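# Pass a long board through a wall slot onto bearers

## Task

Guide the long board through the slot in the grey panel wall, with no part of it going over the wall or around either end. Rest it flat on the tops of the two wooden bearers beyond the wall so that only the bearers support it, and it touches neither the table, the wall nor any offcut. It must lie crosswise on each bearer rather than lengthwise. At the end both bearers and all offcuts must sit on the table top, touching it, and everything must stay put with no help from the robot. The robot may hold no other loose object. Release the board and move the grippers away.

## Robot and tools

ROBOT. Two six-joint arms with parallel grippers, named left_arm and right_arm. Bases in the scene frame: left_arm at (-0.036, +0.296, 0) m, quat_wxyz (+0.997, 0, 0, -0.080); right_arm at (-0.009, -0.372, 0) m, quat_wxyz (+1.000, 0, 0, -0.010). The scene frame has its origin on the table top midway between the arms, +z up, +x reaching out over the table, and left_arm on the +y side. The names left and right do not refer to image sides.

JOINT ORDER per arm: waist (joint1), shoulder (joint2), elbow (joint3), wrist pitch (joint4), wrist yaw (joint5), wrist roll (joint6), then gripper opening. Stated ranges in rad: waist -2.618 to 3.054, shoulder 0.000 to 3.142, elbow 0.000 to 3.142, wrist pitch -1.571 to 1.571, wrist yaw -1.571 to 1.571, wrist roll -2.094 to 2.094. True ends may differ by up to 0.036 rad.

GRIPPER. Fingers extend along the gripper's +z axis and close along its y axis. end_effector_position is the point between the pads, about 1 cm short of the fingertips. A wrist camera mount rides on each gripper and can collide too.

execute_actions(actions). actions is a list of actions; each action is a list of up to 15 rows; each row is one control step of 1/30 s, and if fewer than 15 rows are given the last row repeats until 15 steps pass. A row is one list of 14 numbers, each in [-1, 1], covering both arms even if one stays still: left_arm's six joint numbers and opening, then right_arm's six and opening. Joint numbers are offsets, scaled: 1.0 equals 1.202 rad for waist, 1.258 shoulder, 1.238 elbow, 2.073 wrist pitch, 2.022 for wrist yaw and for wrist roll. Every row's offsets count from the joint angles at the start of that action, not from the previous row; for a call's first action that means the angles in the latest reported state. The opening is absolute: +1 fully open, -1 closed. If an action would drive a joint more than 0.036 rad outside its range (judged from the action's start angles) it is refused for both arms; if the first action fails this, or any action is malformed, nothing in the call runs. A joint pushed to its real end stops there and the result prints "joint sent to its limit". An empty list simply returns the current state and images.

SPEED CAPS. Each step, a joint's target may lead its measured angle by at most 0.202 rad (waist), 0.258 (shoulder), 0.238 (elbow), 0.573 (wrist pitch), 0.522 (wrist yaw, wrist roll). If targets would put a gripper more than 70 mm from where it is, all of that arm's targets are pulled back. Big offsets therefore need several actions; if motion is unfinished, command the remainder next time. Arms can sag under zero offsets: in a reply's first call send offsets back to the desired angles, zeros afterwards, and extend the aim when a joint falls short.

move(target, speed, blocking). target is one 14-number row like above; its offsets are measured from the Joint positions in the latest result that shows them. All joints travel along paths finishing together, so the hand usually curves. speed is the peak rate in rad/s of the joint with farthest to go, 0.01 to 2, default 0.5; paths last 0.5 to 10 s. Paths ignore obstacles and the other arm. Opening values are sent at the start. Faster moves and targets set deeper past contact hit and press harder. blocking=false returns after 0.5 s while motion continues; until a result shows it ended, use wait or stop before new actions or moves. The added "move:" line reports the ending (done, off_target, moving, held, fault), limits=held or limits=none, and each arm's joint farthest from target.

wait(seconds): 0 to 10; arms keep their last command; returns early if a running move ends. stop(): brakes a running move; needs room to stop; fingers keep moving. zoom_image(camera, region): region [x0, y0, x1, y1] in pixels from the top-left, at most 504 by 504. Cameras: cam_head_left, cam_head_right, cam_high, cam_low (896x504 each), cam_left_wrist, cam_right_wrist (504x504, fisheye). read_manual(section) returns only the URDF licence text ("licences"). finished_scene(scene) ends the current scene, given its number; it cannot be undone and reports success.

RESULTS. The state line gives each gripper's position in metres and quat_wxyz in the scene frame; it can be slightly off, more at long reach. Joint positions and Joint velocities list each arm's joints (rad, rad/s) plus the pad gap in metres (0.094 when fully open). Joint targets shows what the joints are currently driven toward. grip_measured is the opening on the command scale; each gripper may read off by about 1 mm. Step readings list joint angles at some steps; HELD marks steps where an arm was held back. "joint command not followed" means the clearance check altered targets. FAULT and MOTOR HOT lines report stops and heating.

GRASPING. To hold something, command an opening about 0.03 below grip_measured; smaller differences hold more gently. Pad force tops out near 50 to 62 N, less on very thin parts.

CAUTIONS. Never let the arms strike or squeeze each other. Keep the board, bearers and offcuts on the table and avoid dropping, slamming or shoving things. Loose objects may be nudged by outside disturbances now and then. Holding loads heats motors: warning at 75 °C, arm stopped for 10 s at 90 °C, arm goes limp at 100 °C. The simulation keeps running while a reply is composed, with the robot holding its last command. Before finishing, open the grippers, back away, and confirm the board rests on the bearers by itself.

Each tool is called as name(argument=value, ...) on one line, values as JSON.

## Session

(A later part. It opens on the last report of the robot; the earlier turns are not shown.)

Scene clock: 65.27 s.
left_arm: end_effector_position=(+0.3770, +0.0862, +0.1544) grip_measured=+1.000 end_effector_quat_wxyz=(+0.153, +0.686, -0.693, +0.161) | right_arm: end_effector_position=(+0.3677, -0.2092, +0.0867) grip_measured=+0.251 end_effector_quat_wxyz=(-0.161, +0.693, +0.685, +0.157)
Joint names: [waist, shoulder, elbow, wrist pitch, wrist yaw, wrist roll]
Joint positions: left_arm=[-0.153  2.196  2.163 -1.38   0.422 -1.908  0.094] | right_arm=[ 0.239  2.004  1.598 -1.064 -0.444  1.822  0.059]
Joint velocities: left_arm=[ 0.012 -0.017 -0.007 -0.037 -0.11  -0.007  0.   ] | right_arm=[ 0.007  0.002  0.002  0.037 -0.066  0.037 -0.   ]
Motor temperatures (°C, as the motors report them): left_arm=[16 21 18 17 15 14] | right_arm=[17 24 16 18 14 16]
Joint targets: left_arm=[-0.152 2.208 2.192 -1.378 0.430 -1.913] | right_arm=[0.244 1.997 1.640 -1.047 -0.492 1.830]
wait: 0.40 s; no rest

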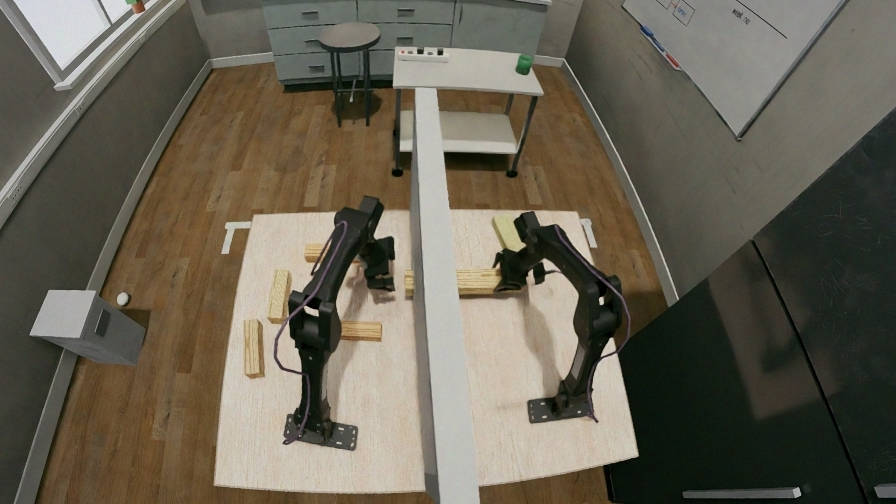

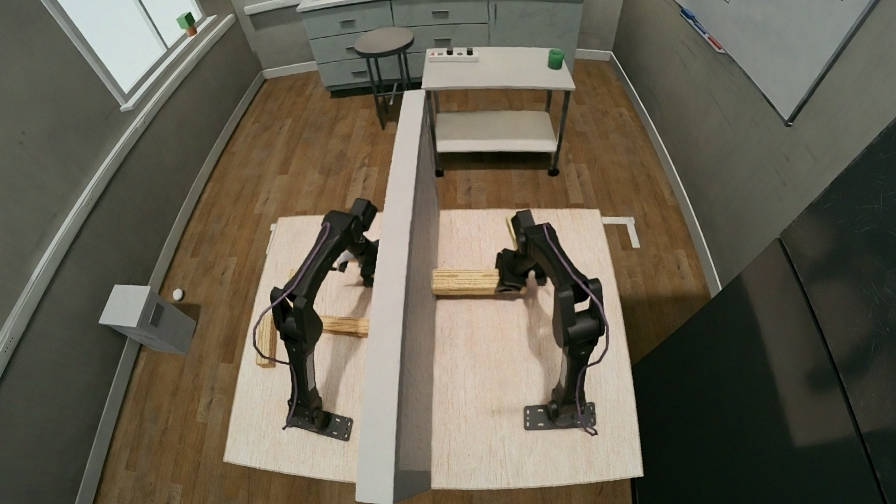

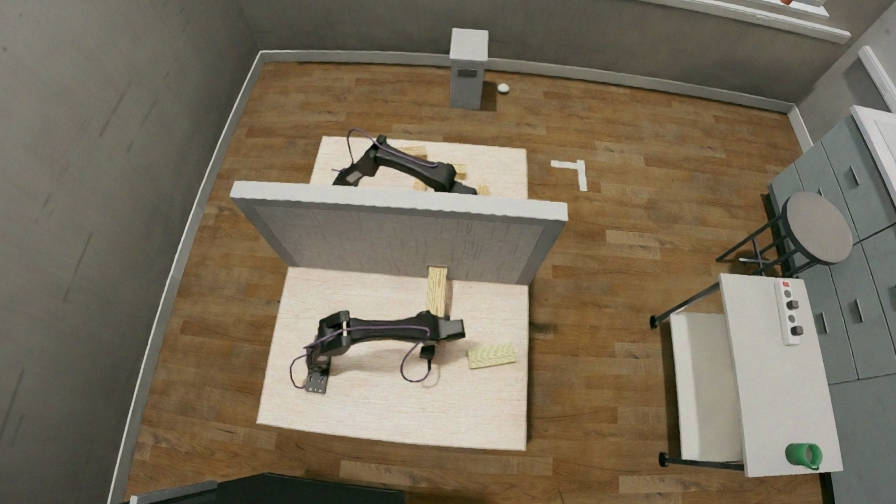

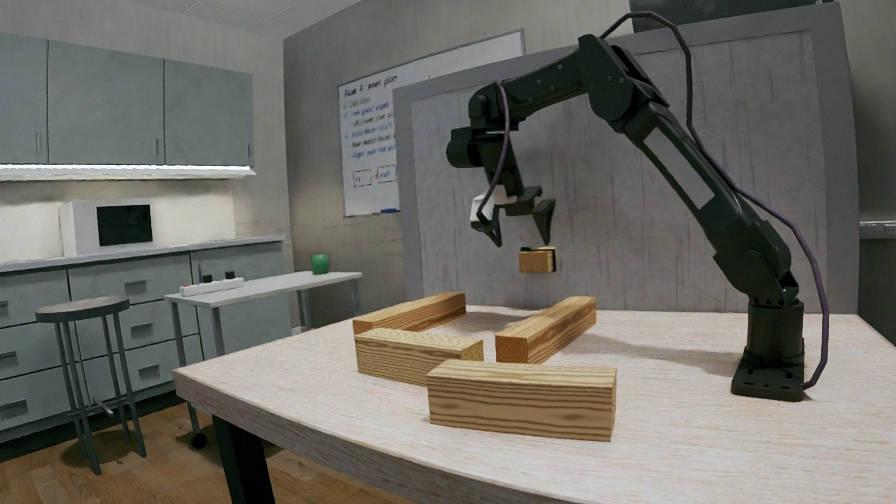

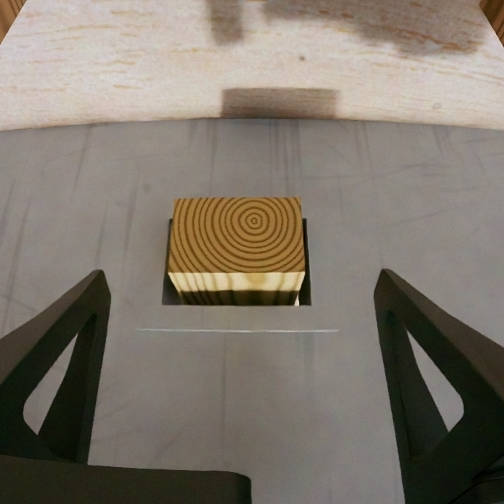

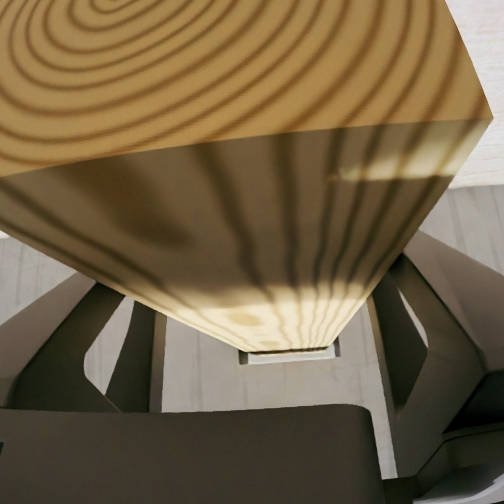

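execute_actions(actions=[[[0.0008,0.0095,0.0234,0.001,0.004,-0.0025,1, 0.0052,0.0009,0.0407,0.0084,-0.0236,0.0046,0.0],
[0.0008,0.0095,0.0234,0.001,0.004,-0.0025,1, 0.0068,0.0010,0.0411,0.0087,-0.0234,0.0056,0.0],
[0.0008,0.0095,0.0234,0.001,0.004,-0.0025,1, 0.0094,0.0012,0.0419,0.0092,-0.0230,0.0072,0.0],
[0.0008,0.0095,0.0234,0.001,0.004,-0.0025,1, 0.0125,0.0015,0.0428,0.0098,-0.0226,0.0091,0.0],
[0.0008,0.0095,0.0234,0.001,0.004,-0.0025,1, 0.0162,0.0018,0.0438,0.0106,-0.0221,0.0114,0.0],
[0.0008,0.0095,0.0234,0.001,0.004,-0.0025,1, 0.0198,0.0021,0.0449,0.0113,-0.0216,0.0136,0.0],
[0.0008,0.0095,0.0234,0.001,0.004,-0.0025,1, 0.0240,0.0024,0.0461,0.0121,-0.0211,0.0162,0.0],
[0.0008,0.0095,0.0234,0.001,0.004,-0.0025,1, 0.0281,0.0027,0.0473,0.0129,-0.0205,0.0187,0.0],
[0.0008,0.0095,0.0234,0.001,0.004,-0.0025,1, 0.0323,0.0031,0.0484,0.0138,-0.0200,0.0213,0.0],
[0.0008,0.0095,0.0234,0.001,0.004,-0.0025,1, 0.0364,0.0034,0.0496,0.0146,-0.0194,0.0238,0.0],
[0.0008,0.0095,0.0234,0.001,0.004,-0.0025,1, 0.0406,0.0037,0.0508,0.0154,-0.0189,0.0264,0.0],
[0.0008,0.0095,0.0234,0.001,0.004,-0.0025,1, 0.0448,0.0041,0.0520,0.0162,-0.0183,0.0290,0.0],
[0.0008,0.0095,0.0234,0.001,0.004,-0.0025,1, 0.0489,0.0044,0.0532,0.0171,-0.0178,0.0315,0.0],
[0.0008,0.0095,0.0234,0.001,0.004,-0.0025,1, 0.0526,0.0047,0.0543,0.0178,-0.0173,0.0338,0.0],
[0.0008,0.0095,0.0234,0.001,0.004,-0.0025,1, 0.0562,0.0050,0.0553,0.0185,-0.0168,0.0360,0.0]],
[[0.0008,0.0095,0.0234,0.001,0.004,-0.0025,1, 0.0176,0.0008,0.0392,0.0135,-0.0209,0.0162,0.0],
[0.0008,0.0095,0.0234,0.001,0.004,-0.0025,1, 0.0214,0.0022,0.0412,0.0143,-0.0206,0.0186,0.0],
[0.0008,0.0095,0.0234,0.001,0.004,-0.0025,1, 0.0252,0.0035,0.0431,0.0150,-0.0202,0.0210,0.0],
[0.0008,0.0095,0.0234,0.001,0.004,-0.0025,1, 0.0290,0.0049,0.0451,0.0158,-0.0198,0.0233,0.0],
[0.0008,0.0095,0.0234,0.001,0.004,-0.0025,1, 0.0329,0.0063,0.0471,0.0166,-0.0195,0.0257,0.0],
[0.0008,0.0095,0.0234,0.001,0.004,-0.0025,1, 0.0367,0.0077,0.0491,0.0174,-0.0191,0.0281,0.0],
[0.0008,0.0095,0.0234,0.001,0.004,-0.0025,1, 0.0405,0.0091,0.0511,0.0182,-0.0187,0.0305,0.0],
[0.0008,0.0095,0.0234,0.001,0.004,-0.0025,1, 0.0443,0.0104,0.0530,0.0189,-0.0184,0.0329,0.0],
[0.0008,0.0095,0.0234,0.001,0.004,-0.0025,1, 0.0481,0.0118,0.0550,0.0197,-0.0180,0.0353,0.0],
[0.0008,0.0095,0.0234,0.001,0.004,-0.0025,1, 0.0519,0.0132,0.0570,0.0205,-0.0176,0.0377,0.0],
[0.0008,0.0095,0.0234,0.001,0.004,-0.0025,1, 0.0555,0.0145,0.0588,0.0212,-0.0173,0.0399,0.0],
[0.0008,0.0095,0.0234,0.001,0.004,-0.0025,1, 0.0585,0.0156,0.0604,0.0219,-0.0170,0.0418,0.0],
[0.0008,0.0095,0.0234,0.001,0.004,-0.0025,1, 0.0610,0.0165,0.0618,0.0224,-0.0167,0.0434,0.0],
[0.0008,0.0095,0.0234,0.001,0.004,-0.0025,1, 0.0631,0.0172,0.0628,0.0228,-0.0165,0.0446,0.0],
[0.0008,0.0095,0.0234,0.001,0.004,-0.0025,1, 0.0646,0.0178,0.0636,0.0231,-0.0164,0.0456,0.0]]])

wait(seconds=0.4)

zoom_image(camera="cam_right_wrist", region=[150, 280, 400, 420])

zoom_image(camera="cam_low", region=[450, 200, 610, 300])

Scene clock: 68.13 s.
left_arm: end_effector_position=(+0.3770, +0.0862, +0.1544) grip_measured=+1.000 end_effector_quat_wxyz=(+0.153, +0.686, -0.693, +0.161) | right_arm: end_effector_position=(+0.3680, -0.1617, +0.0867) grip_measured=+0.251 end_effector_quat_wxyz=(-0.159, +0.689, +0.689, +0.158)
Joint names: [waist, shoulder, elbow, wrist pitch, wrist yaw, wrist roll]
Joint positions: left_arm=[-0.153  2.196  2.163 -1.38   0.422 -1.908  0.094] | right_arm=[ 0.356  2.04   1.651 -1.024 -0.425  1.94   0.059]
Joint velocities: left_arm=[-0.002  0.002 -0.002 -0.022 -0.007  0.081  0.   ] | right_arm=[ 0.076  0.037  0.032  0.037  0.066  0.037 -0.   ]
Motor temperatures (°C, as the motors report them): left_arm=[16 21 18 17 15 14] | right_arm=[17 24 16 18 14 16]
Joint targets: left_arm=[-0.152 2.208 2.192 -1.378 0.430 -1.913] | right_arm=[0.368 2.036 1.698 -0.999 -0.467 1.962]
Step readings (joint positions; steps 1 to 15: 1st action; 16 to 30: 2nd action):
0: left_arm=[-0.153 2.196 2.163 -1.380 0.422 -1.908] | right_arm=[0.239 2.004 1.598 -1.063 -0.443 1.824]
1: left_arm=[-0.153 2.196 2.163 -1.380 0.422 -1.908] | right_arm=[0.239 2.004 1.598 -1.063 -0.443 1.824]
2: left_arm=[-0.153 2.196 2.163 -1.380 0.422 -1.908] | right_arm=[0.239 2.004 1.598 -1.063 -0.443 1.824]
4: left_arm=[-0.153 2.196 2.163 -1.380 0.422 -1.908] | right_arm=[0.239 2.004 1.598 -1.062 -0.443 1.827]
8: left_arm=[-0.153 2.196 2.163 -1.380 0.422 -1.908] | right_arm=[0.250 2.005 1.601 -1.059 -0.438 1.839]
15: left_arm=[-0.153 2.196 2.163 -1.380 0.422 -1.908] | right_arm=[0.291 2.014 1.619 -1.047 -0.434 1.869]
16: left_arm=[-0.153 2.196 2.163 -1.380 0.422 -1.908] | right_arm=[0.295 2.015 1.621 -1.046 -0.434 1.874]
17: left_arm=[-0.153 2.196 2.163 -1.380 0.422 -1.908] | right_arm=[0.300 2.016 1.622 -1.045 -0.434 1.879]
19: left_arm=[-0.153 2.196 2.163 -1.380 0.422 -1.908] | right_arm=[0.310 2.020 1.626 -1.042 -0.432 1.889]
23: left_arm=[-0.153 2.196 2.163 -1.380 0.422 -1.908] | right_arm=[0.327 2.030 1.636 -1.035 -0.429 1.909]
30: Joint positions above

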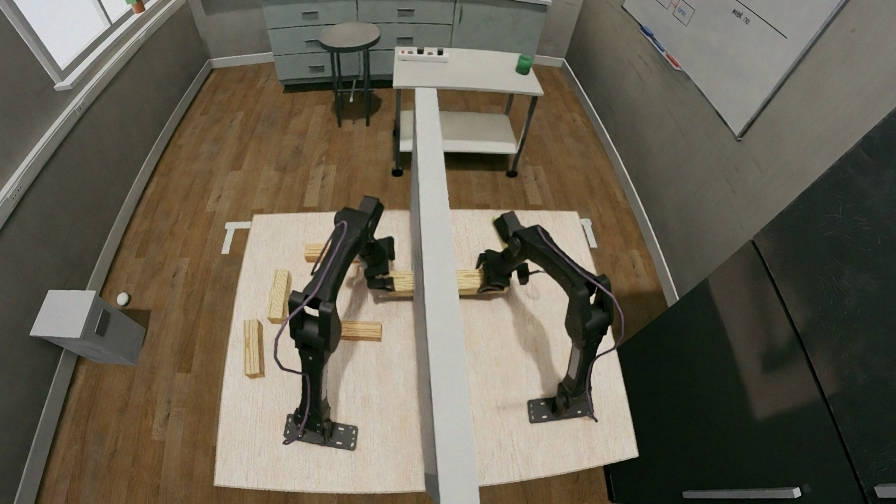

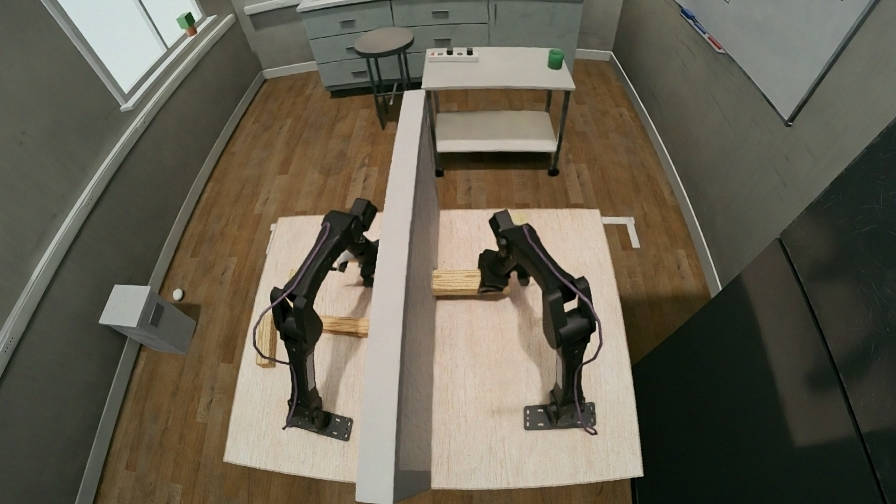

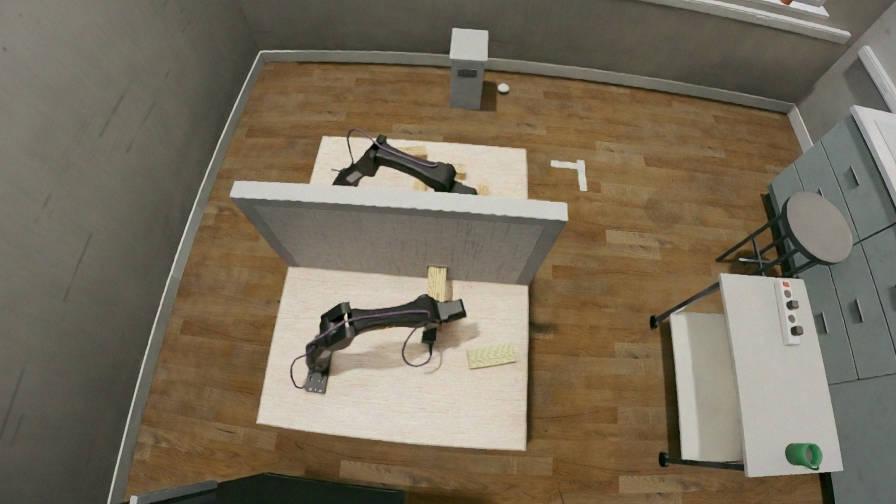

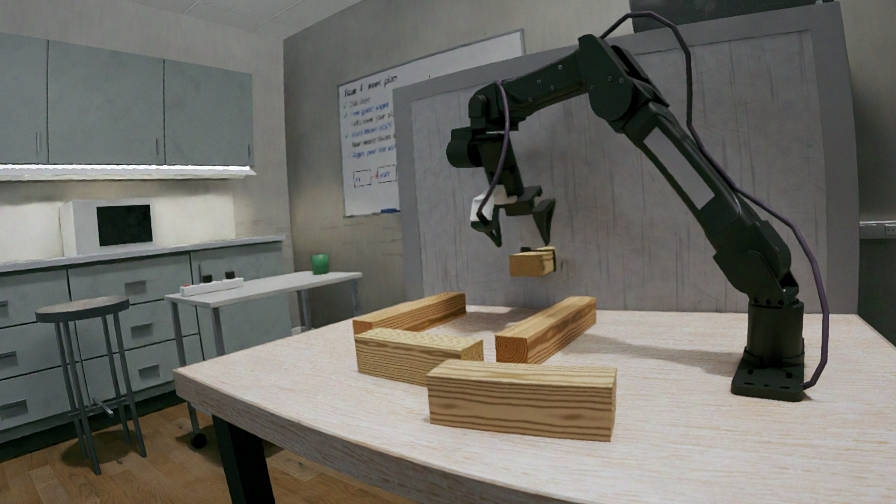

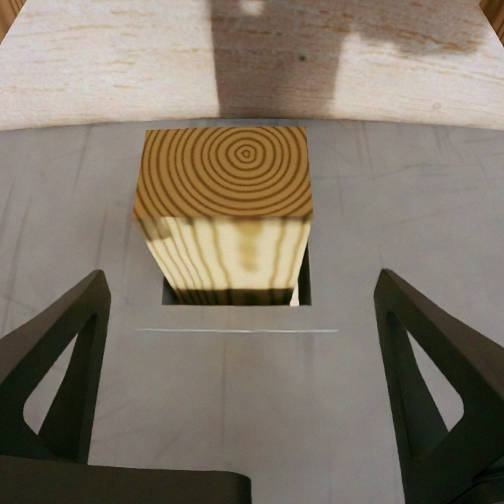

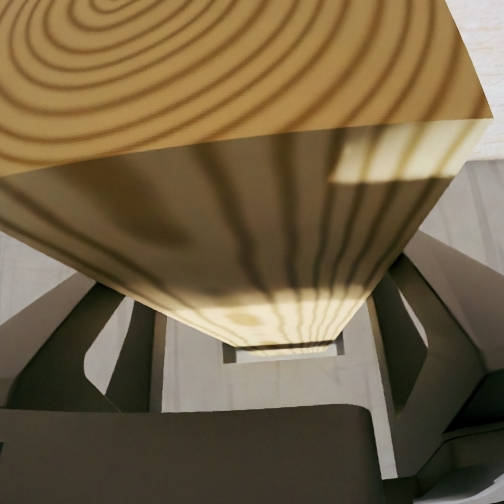

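Scene clock: 68.53 s.
left_arm: end_effector_position=(+0.3770, +0.0862, +0.1544) grip_measured=+1.000 end_effector_quat_wxyz=(+0.153, +0.686, -0.693, +0.161) | right_arm: end_effector_position=(+0.3677, -0.1590, +0.0866) grip_measured=+0.251 end_effector_quat_wxyz=(-0.160, +0.691, +0.687, +0.157)
Joint names: [waist, shoulder, elbow, wrist pitch, wrist yaw, wrist roll]
Joint positions: left_arm=[-0.153  2.196  2.163 -1.38   0.422 -1.908  0.094] | right_arm=[ 0.363  2.042  1.652 -1.022 -0.425  1.954  0.059]
Joint velocities: left_arm=[ 0.012 -0.017  0.007 -0.066 -0.022 -0.007  0.   ] | right_arm=[-0.002 -0.002  0.007  0.037 -0.022  0.051  0.001]
Motor temperatures (°C, as the motors report them): left_arm=[16 21 18 17 15 14] | right_arm=[17 24 16 18 14 16]
Joint targets: left_arm=[-0.152 2.208 2.192 -1.378 0.430 -1.913] | right_arm=[0.368 2.037 1.698 -0.999 -0.467 1.962]
wait: 0.40 s; no rest

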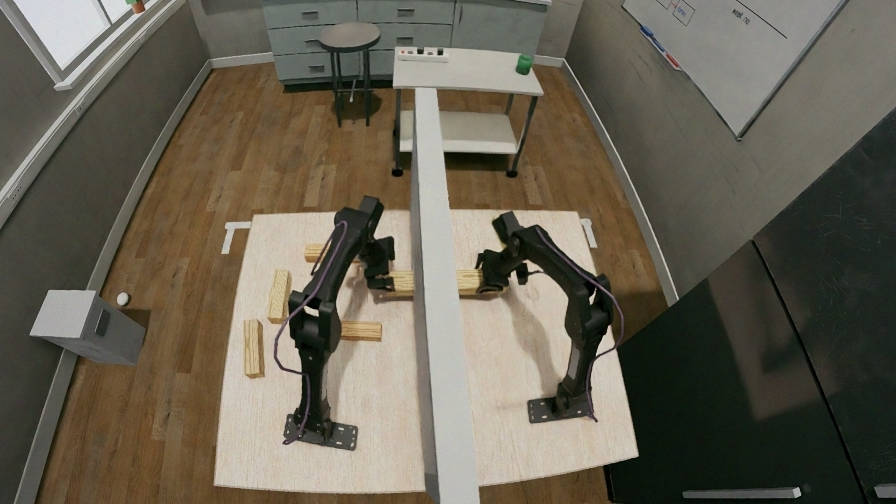

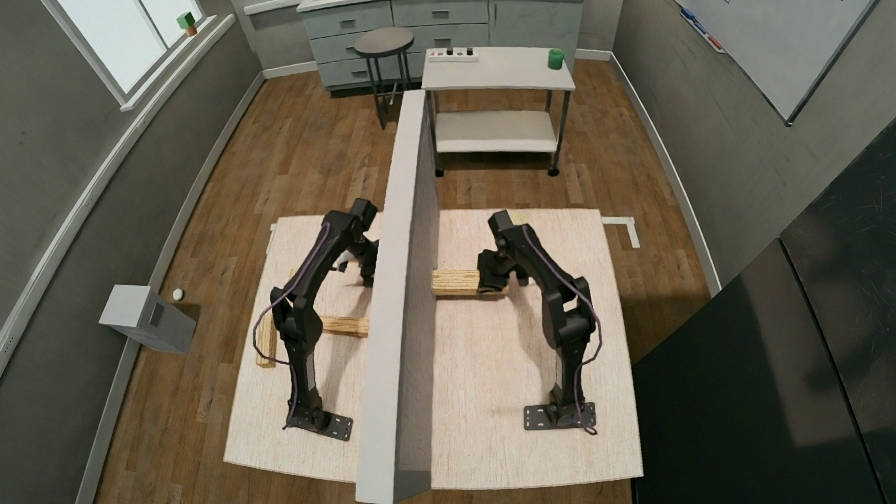

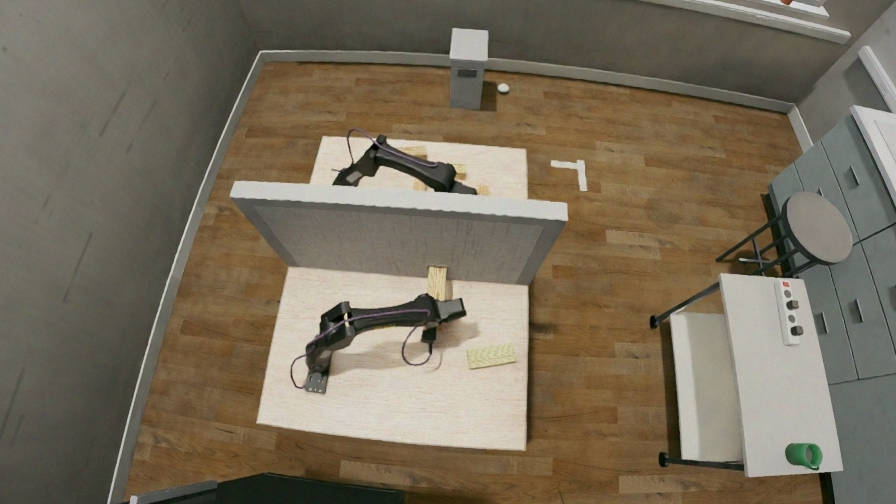

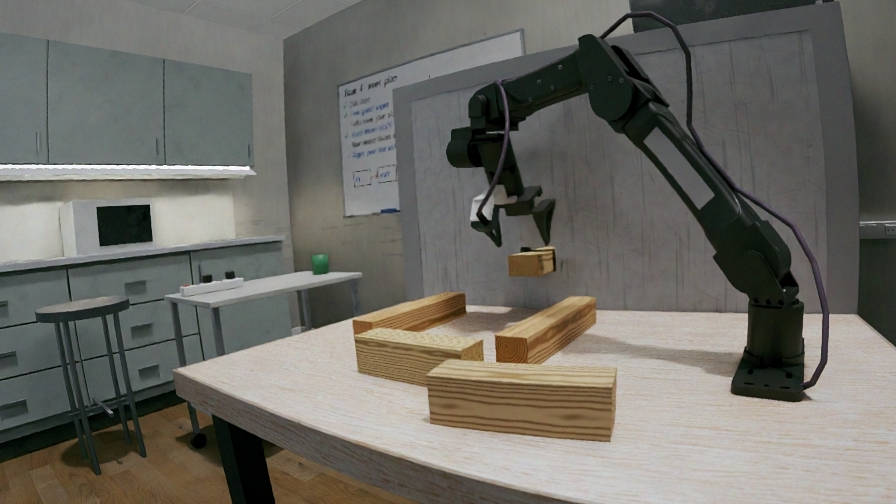

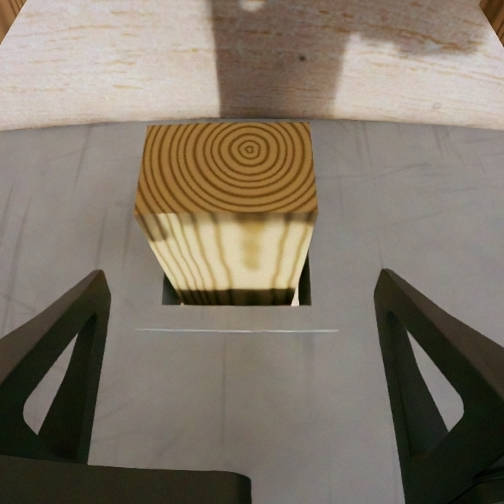

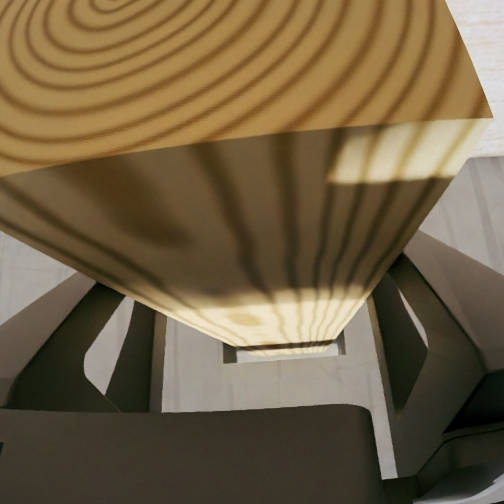

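Region (150, 280, 400, 420) of cam_right_wrist's 504x504 image, scaled by 2.016, with more detail than that image has; it fills the top 282 rows of this view, and the rest is white.

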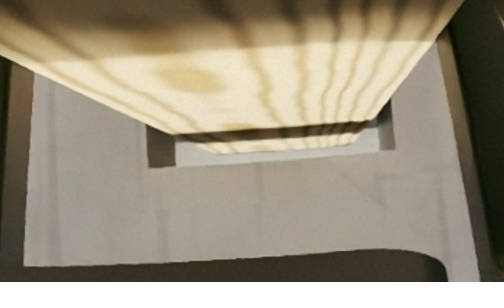

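Region (450, 200, 610, 300) of cam_low's 896x504 image, scaled by 3.150, with more detail than that image has; it fills the top 315 rows of this view, and the rest is white.

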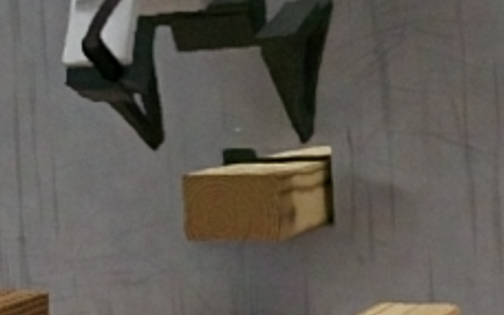

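execute_actions(actions=[[[0.0008,0.0095,0.0234,0.001,0.004,-0.0025,1, 0.0051,-0.0028,0.0427,0.0112,-0.0207,0.0046,0.0],
[0.0008,0.0095,0.0234,0.001,0.004,-0.0025,1, 0.0065,-0.0022,0.0438,0.0113,-0.0205,0.0055,0.0],
[0.0008,0.0095,0.0234,0.001,0.004,-0.0025,1, 0.0089,-0.0011,0.0456,0.0115,-0.0201,0.0070,0.0],
[0.0008,0.0095,0.0234,0.001,0.004,-0.0025,1, 0.0117,0.0001,0.0477,0.0117,-0.0197,0.0087,0.0],
[0.0008,0.0095,0.0234,0.001,0.004,-0.0025,1, 0.0149,0.0016,0.0502,0.0120,-0.0192,0.0108,0.0],
[0.0008,0.0095,0.0234,0.001,0.004,-0.0025,1, 0.0182,0.0030,0.0527,0.0123,-0.0187,0.0129,0.0],
[0.0008,0.0095,0.0234,0.001,0.004,-0.0025,1, 0.0219,0.0047,0.0555,0.0126,-0.0182,0.0152,0.0],
[0.0008,0.0095,0.0234,0.001,0.004,-0.0025,1, 0.0257,0.0063,0.0584,0.0129,-0.0176,0.0176,0.0],
[0.0008,0.0095,0.0234,0.001,0.004,-0.0025,1, 0.0294,0.0080,0.0612,0.0132,-0.0171,0.0200,0.0],
[0.0008,0.0095,0.0234,0.001,0.004,-0.0025,1, 0.0332,0.0096,0.0641,0.0135,-0.0165,0.0224,0.0],
[0.0008,0.0095,0.0234,0.001,0.004,-0.0025,1, 0.0369,0.0113,0.0669,0.0138,-0.0160,0.0247,0.0],
[0.0008,0.0095,0.0234,0.001,0.004,-0.0025,1, 0.0406,0.0129,0.0698,0.0141,-0.0154,0.0271,0.0],
[0.0008,0.0095,0.0234,0.001,0.004,-0.0025,1, 0.0444,0.0146,0.0726,0.0145,-0.0149,0.0295,0.0],
[0.0008,0.0095,0.0234,0.001,0.004,-0.0025,1, 0.0476,0.0161,0.0751,0.0147,-0.0144,0.0315,0.0],
[0.0008,0.0095,0.0234,0.001,0.004,-0.0025,1, 0.0509,0.0175,0.0776,0.0150,-0.0139,0.0336,0.0]],
[[-0.0010,0.0095,-0.0142,0.0049,0.0035,-0.0036,1, 0.0161,-0.0006,0.0449,0.0139,-0.0184,0.0142,0.0],
[-0.0039,0.0095,-0.0247,0.0115,0.0026,-0.0054,1, 0.0193,0.0013,0.0477,0.0143,-0.0180,0.0161,0.0],
[-0.0080,0.0095,-0.0392,0.0207,0.0013,-0.0079,1, 0.0223,0.0030,0.0503,0.0146,-0.0176,0.0178,0.0],
[-0.0127,0.0095,-0.0559,0.0312,-0.0001,-0.0108,1, 0.0251,0.0046,0.0526,0.0149,-0.0172,0.0193,0.0],
[-0.0180,0.0095,-0.0747,0.0430,-0.0017,-0.0141,1, 0.0276,0.0060,0.0548,0.0151,-0.0169,0.0208,0.0],
[-0.0233,0.0095,-0.0934,0.0548,-0.0033,-0.0173,1, 0.0299,0.0074,0.0568,0.0154,-0.0166,0.0221,0.0],
[-0.0286,0.0095,-0.1122,0.0666,-0.0049,-0.0206,1, 0.0320,0.0086,0.0586,0.0156,-0.0163,0.0233,0.0],
[-0.0339,0.0095,-0.1309,0.0784,-0.0064,-0.0239,1, 0.0336,0.0095,0.0600,0.0158,-0.0161,0.0242,0.0],
[-0.0392,0.0095,-0.1496,0.0902,-0.0080,-0.0271,1, 0.0348,0.0101,0.0610,0.0159,-0.0160,0.0248,0.0],
[-0.0445,0.0095,-0.1684,0.1020,-0.0096,-0.0304,1, 0.0354,0.0105,0.0616,0.0160,-0.0159,0.0252,0.0],
[-0.0492,0.0095,-0.1851,0.1125,-0.0110,-0.0333,1, 0.0359,0.0108,0.0620,0.0160,-0.0158,0.0255,0.0],
[-0.0533,0.0095,-0.1996,0.1217,-0.0123,-0.0358,1, 0.0359,0.0108,0.0620,0.0160,-0.0158,0.0255,0.0],
[-0.0556,0.0095,-0.2080,0.1270,-0.0130,-0.0373,1, 0.0359,0.0108,0.0620,0.0160,-0.0158,0.0255,0.0],
[-0.0574,0.0095,-0.2142,0.1309,-0.0135,-0.0383,1, 0.0359,0.0108,0.0620,0.0160,-0.0158,0.0255,0.0],
[-0.0580,0.0095,-0.2163,0.1322,-0.0137,-0.0387,1, 0.0359,0.0108,0.0620,0.0160,-0.0158,0.0255,0.0]]])

wait(seconds=0.5)

zoom_image(camera="cam_low", region=[430, 180, 630, 310])

Scene clock: 72.87 s.
left_arm: end_effector_position=(+0.3613, +0.0628, +0.0901) grip_measured=+1.000 end_effector_quat_wxyz=(+0.164, +0.688, -0.694, +0.134) | right_arm: end_effector_position=(+0.3700, -0.1235, +0.0886) grip_measured=+0.251 end_effector_quat_wxyz=(-0.155, +0.691, +0.688, +0.159)
Joint names: [waist, shoulder, elbow, wrist pitch, wrist yaw, wrist roll]
Joint positions: left_arm=[-0.217  2.2    1.92  -1.17   0.411 -1.966  0.094] | right_arm=[ 0.444  2.087  1.728 -1.01  -0.404  2.039  0.059]
Joint velocities: left_arm=[-0.144  0.061 -0.256  0.344 -0.022 -0.139  0.   ] | right_arm=[ 0.007  0.002  0.002  0.037  0.007 -0.022  0.   ]
Motor temperatures (°C, as the motors report them): left_arm=[16 21 18 17 15 14] | right_arm=[17 24 17 18 14 16]
Joint targets: left_arm=[-0.223 2.208 1.895 -1.106 0.394 -1.986] | right_arm=[0.452 2.081 1.774 -0.983 -0.444 2.049]
Step readings (joint positions; steps 1 to 15: 1st action; 16 to 30: 2nd action):
0: left_arm=[-0.153 2.196 2.163 -1.380 0.422 -1.908] | right_arm=[0.363 2.042 1.652 -1.022 -0.425 1.954]
1: left_arm=[-0.153 2.196 2.163 -1.380 0.422 -1.908] | right_arm=[0.363 2.042 1.652 -1.022 -0.425 1.954]
2: left_arm=[-0.153 2.196 2.163 -1.380 0.422 -1.908] | right_arm=[0.363 2.042 1.652 -1.022 -0.425 1.955]
4: left_arm=[-0.153 2.196 2.163 -1.380 0.422 -1.908] | right_arm=[0.363 2.043 1.655 -1.022 -0.424 1.957]
8: left_arm=[-0.153 2.196 2.163 -1.380 0.422 -1.908] | right_arm=[0.373 2.052 1.673 -1.019 -0.417 1.968]
15: left_arm=[-0.153 2.196 2.163 -1.380 0.422 -1.908] | right_arm=[0.408 2.067 1.697 -1.017 -0.412 1.997]
16: left_arm=[-0.153 2.196 2.163 -1.380 0.422 -1.909] | right_arm=[0.413 2.069 1.701 -1.016 -0.412 2.001]
17: left_arm=[-0.153 2.196 2.161 -1.377 0.422 -1.909] | right_arm=[0.418 2.071 1.704 -1.016 -0.411 2.005]
19: left_arm=[-0.153 2.196 2.146 -1.358 0.422 -1.913] | right_arm=[0.425 2.076 1.711 -1.015 -0.409 2.013]
23: left_arm=[-0.167 2.196 2.061 -1.292 0.420 -1.930] | right_arm=[0.437 2.083 1.722 -1.012 -0.406 2.027]
30: Joint positions above

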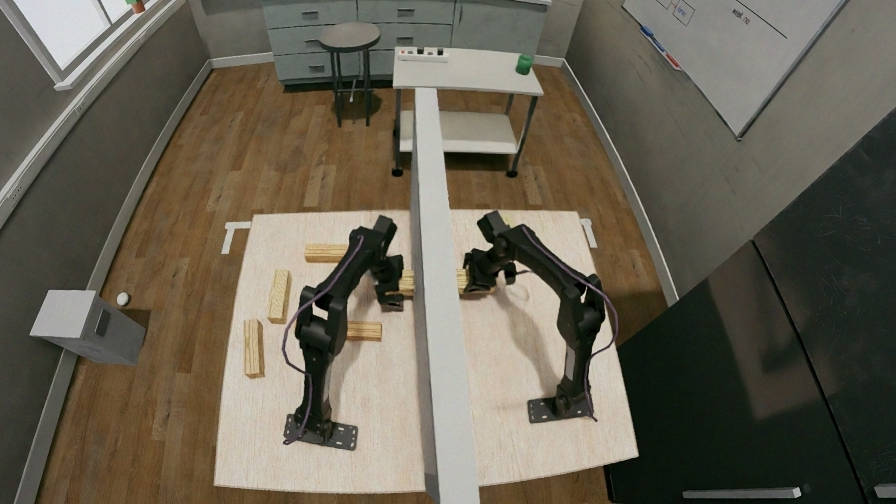

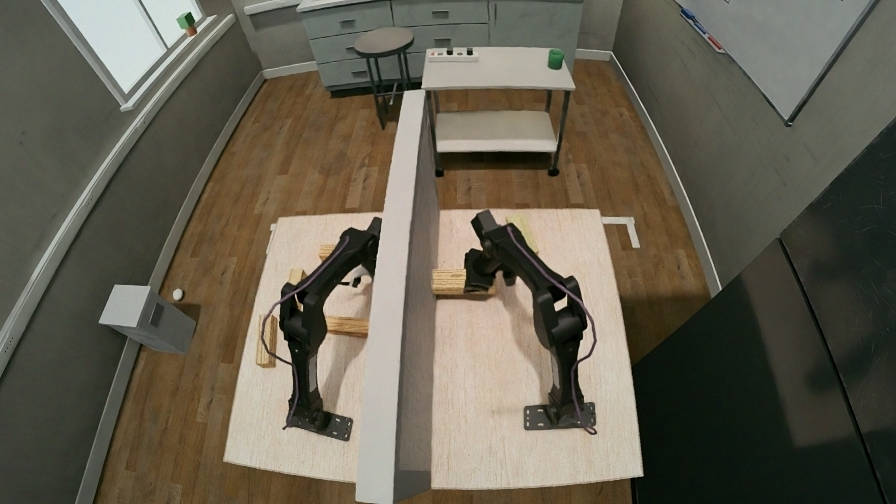

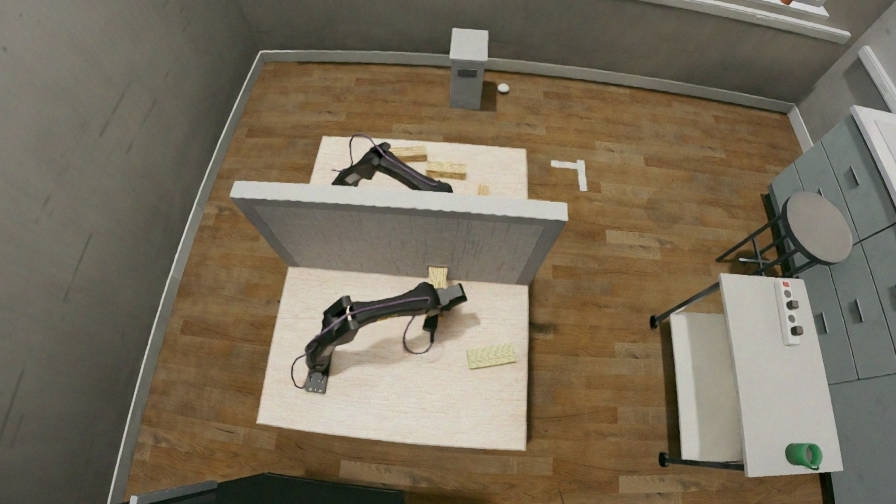

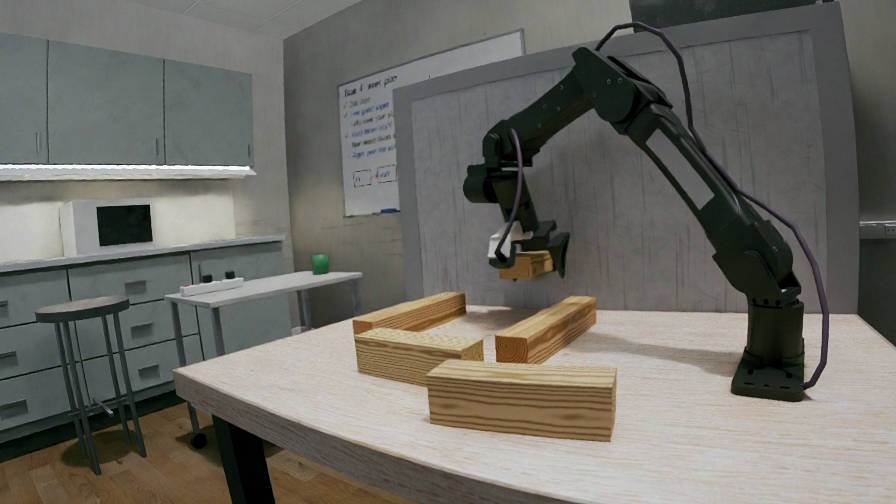

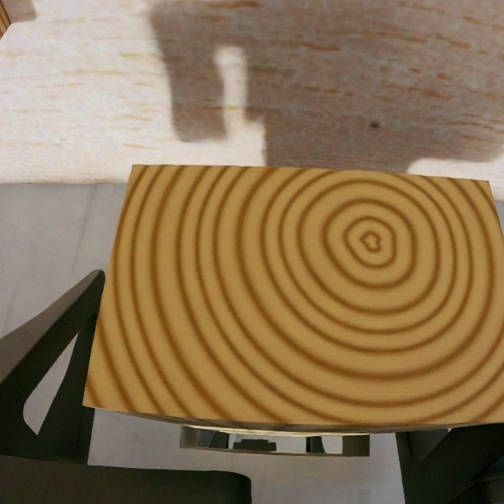

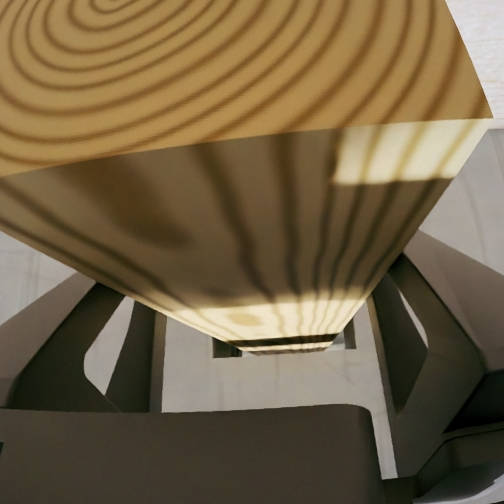

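Scene clock: 73.37 s.
left_arm: end_effector_position=(+0.3703, +0.0568, +0.0862) grip_measured=+1.000 end_effector_quat_wxyz=(+0.155, +0.687, -0.693, +0.150) | right_arm: end_effector_position=(+0.3702, -0.1239, +0.0884) grip_measured=+0.251 end_effector_quat_wxyz=(-0.154, +0.692, +0.687, +0.158)
Joint names: [waist, shoulder, elbow, wrist pitch, wrist yaw, wrist roll]
Joint positions: left_arm=[-0.224  2.205  1.909 -1.11   0.405 -1.981  0.094] | right_arm=[ 0.444  2.087  1.728 -1.01  -0.401  2.042  0.059]
Joint velocities: left_arm=[ 0.007 -0.027 -0.017  0.037 -0.037  0.007  0.   ] | right_arm=[-0.027 -0.007 -0.002 -0.051 -0.051  0.007 -0.001]
Motor temperatures (°C, as the motors report them): left_arm=[16 21 18 17 15 14] | right_arm=[17 24 17 18 14 16]
Joint targets: left_arm=[-0.223 2.208 1.895 -1.107 0.394 -1.986] | right_arm=[0.452 2.081 1.774 -0.983 -0.444 2.048]
wait: 0.50 s; no rest

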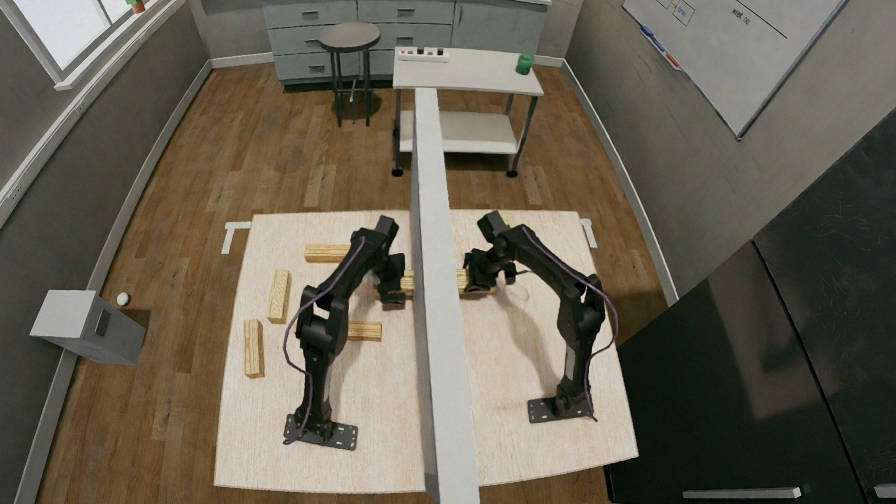

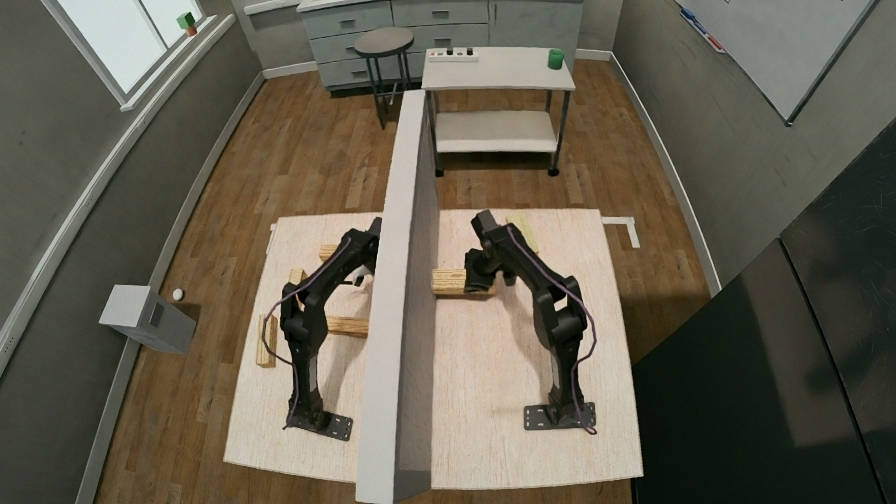

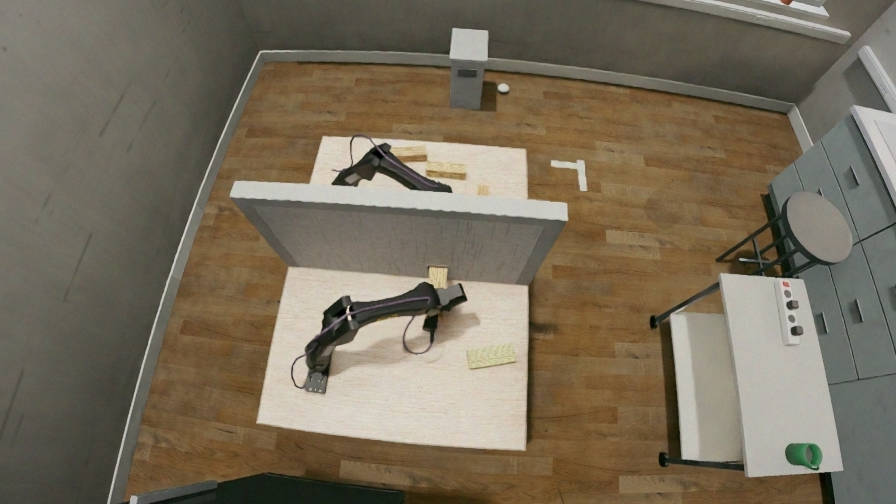

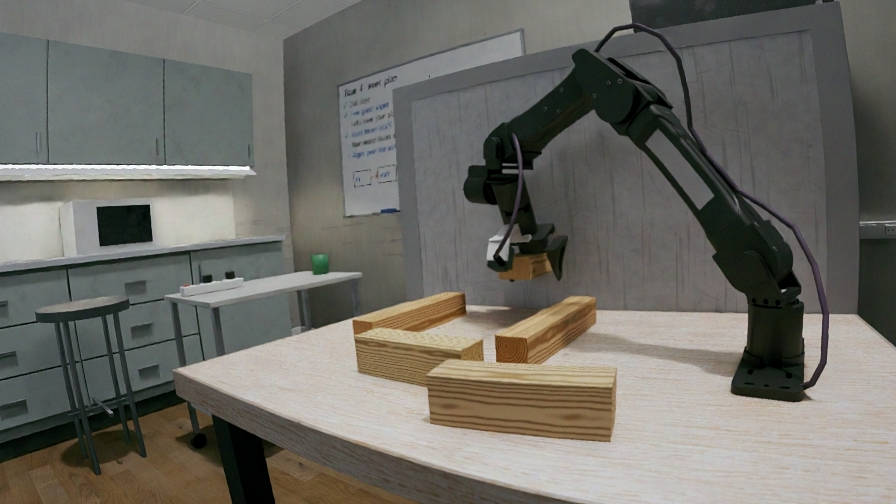

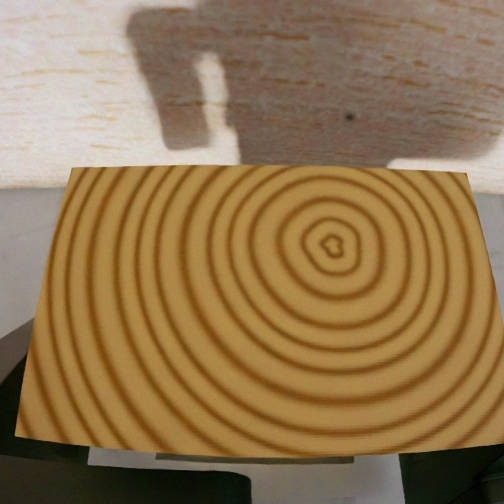

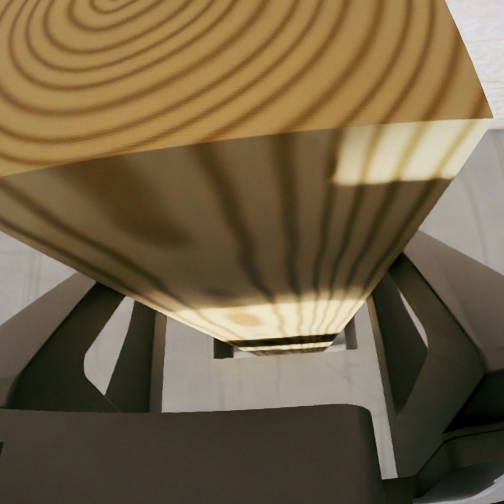

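Region (430, 180, 630, 310) of cam_low's 896x504 image, scaled by 2.520, with more detail than that image has; it fills the top 328 rows of this view, and the rest is white.

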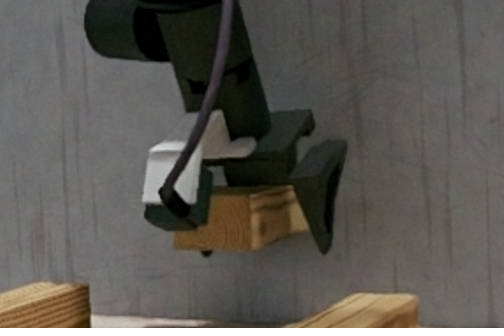

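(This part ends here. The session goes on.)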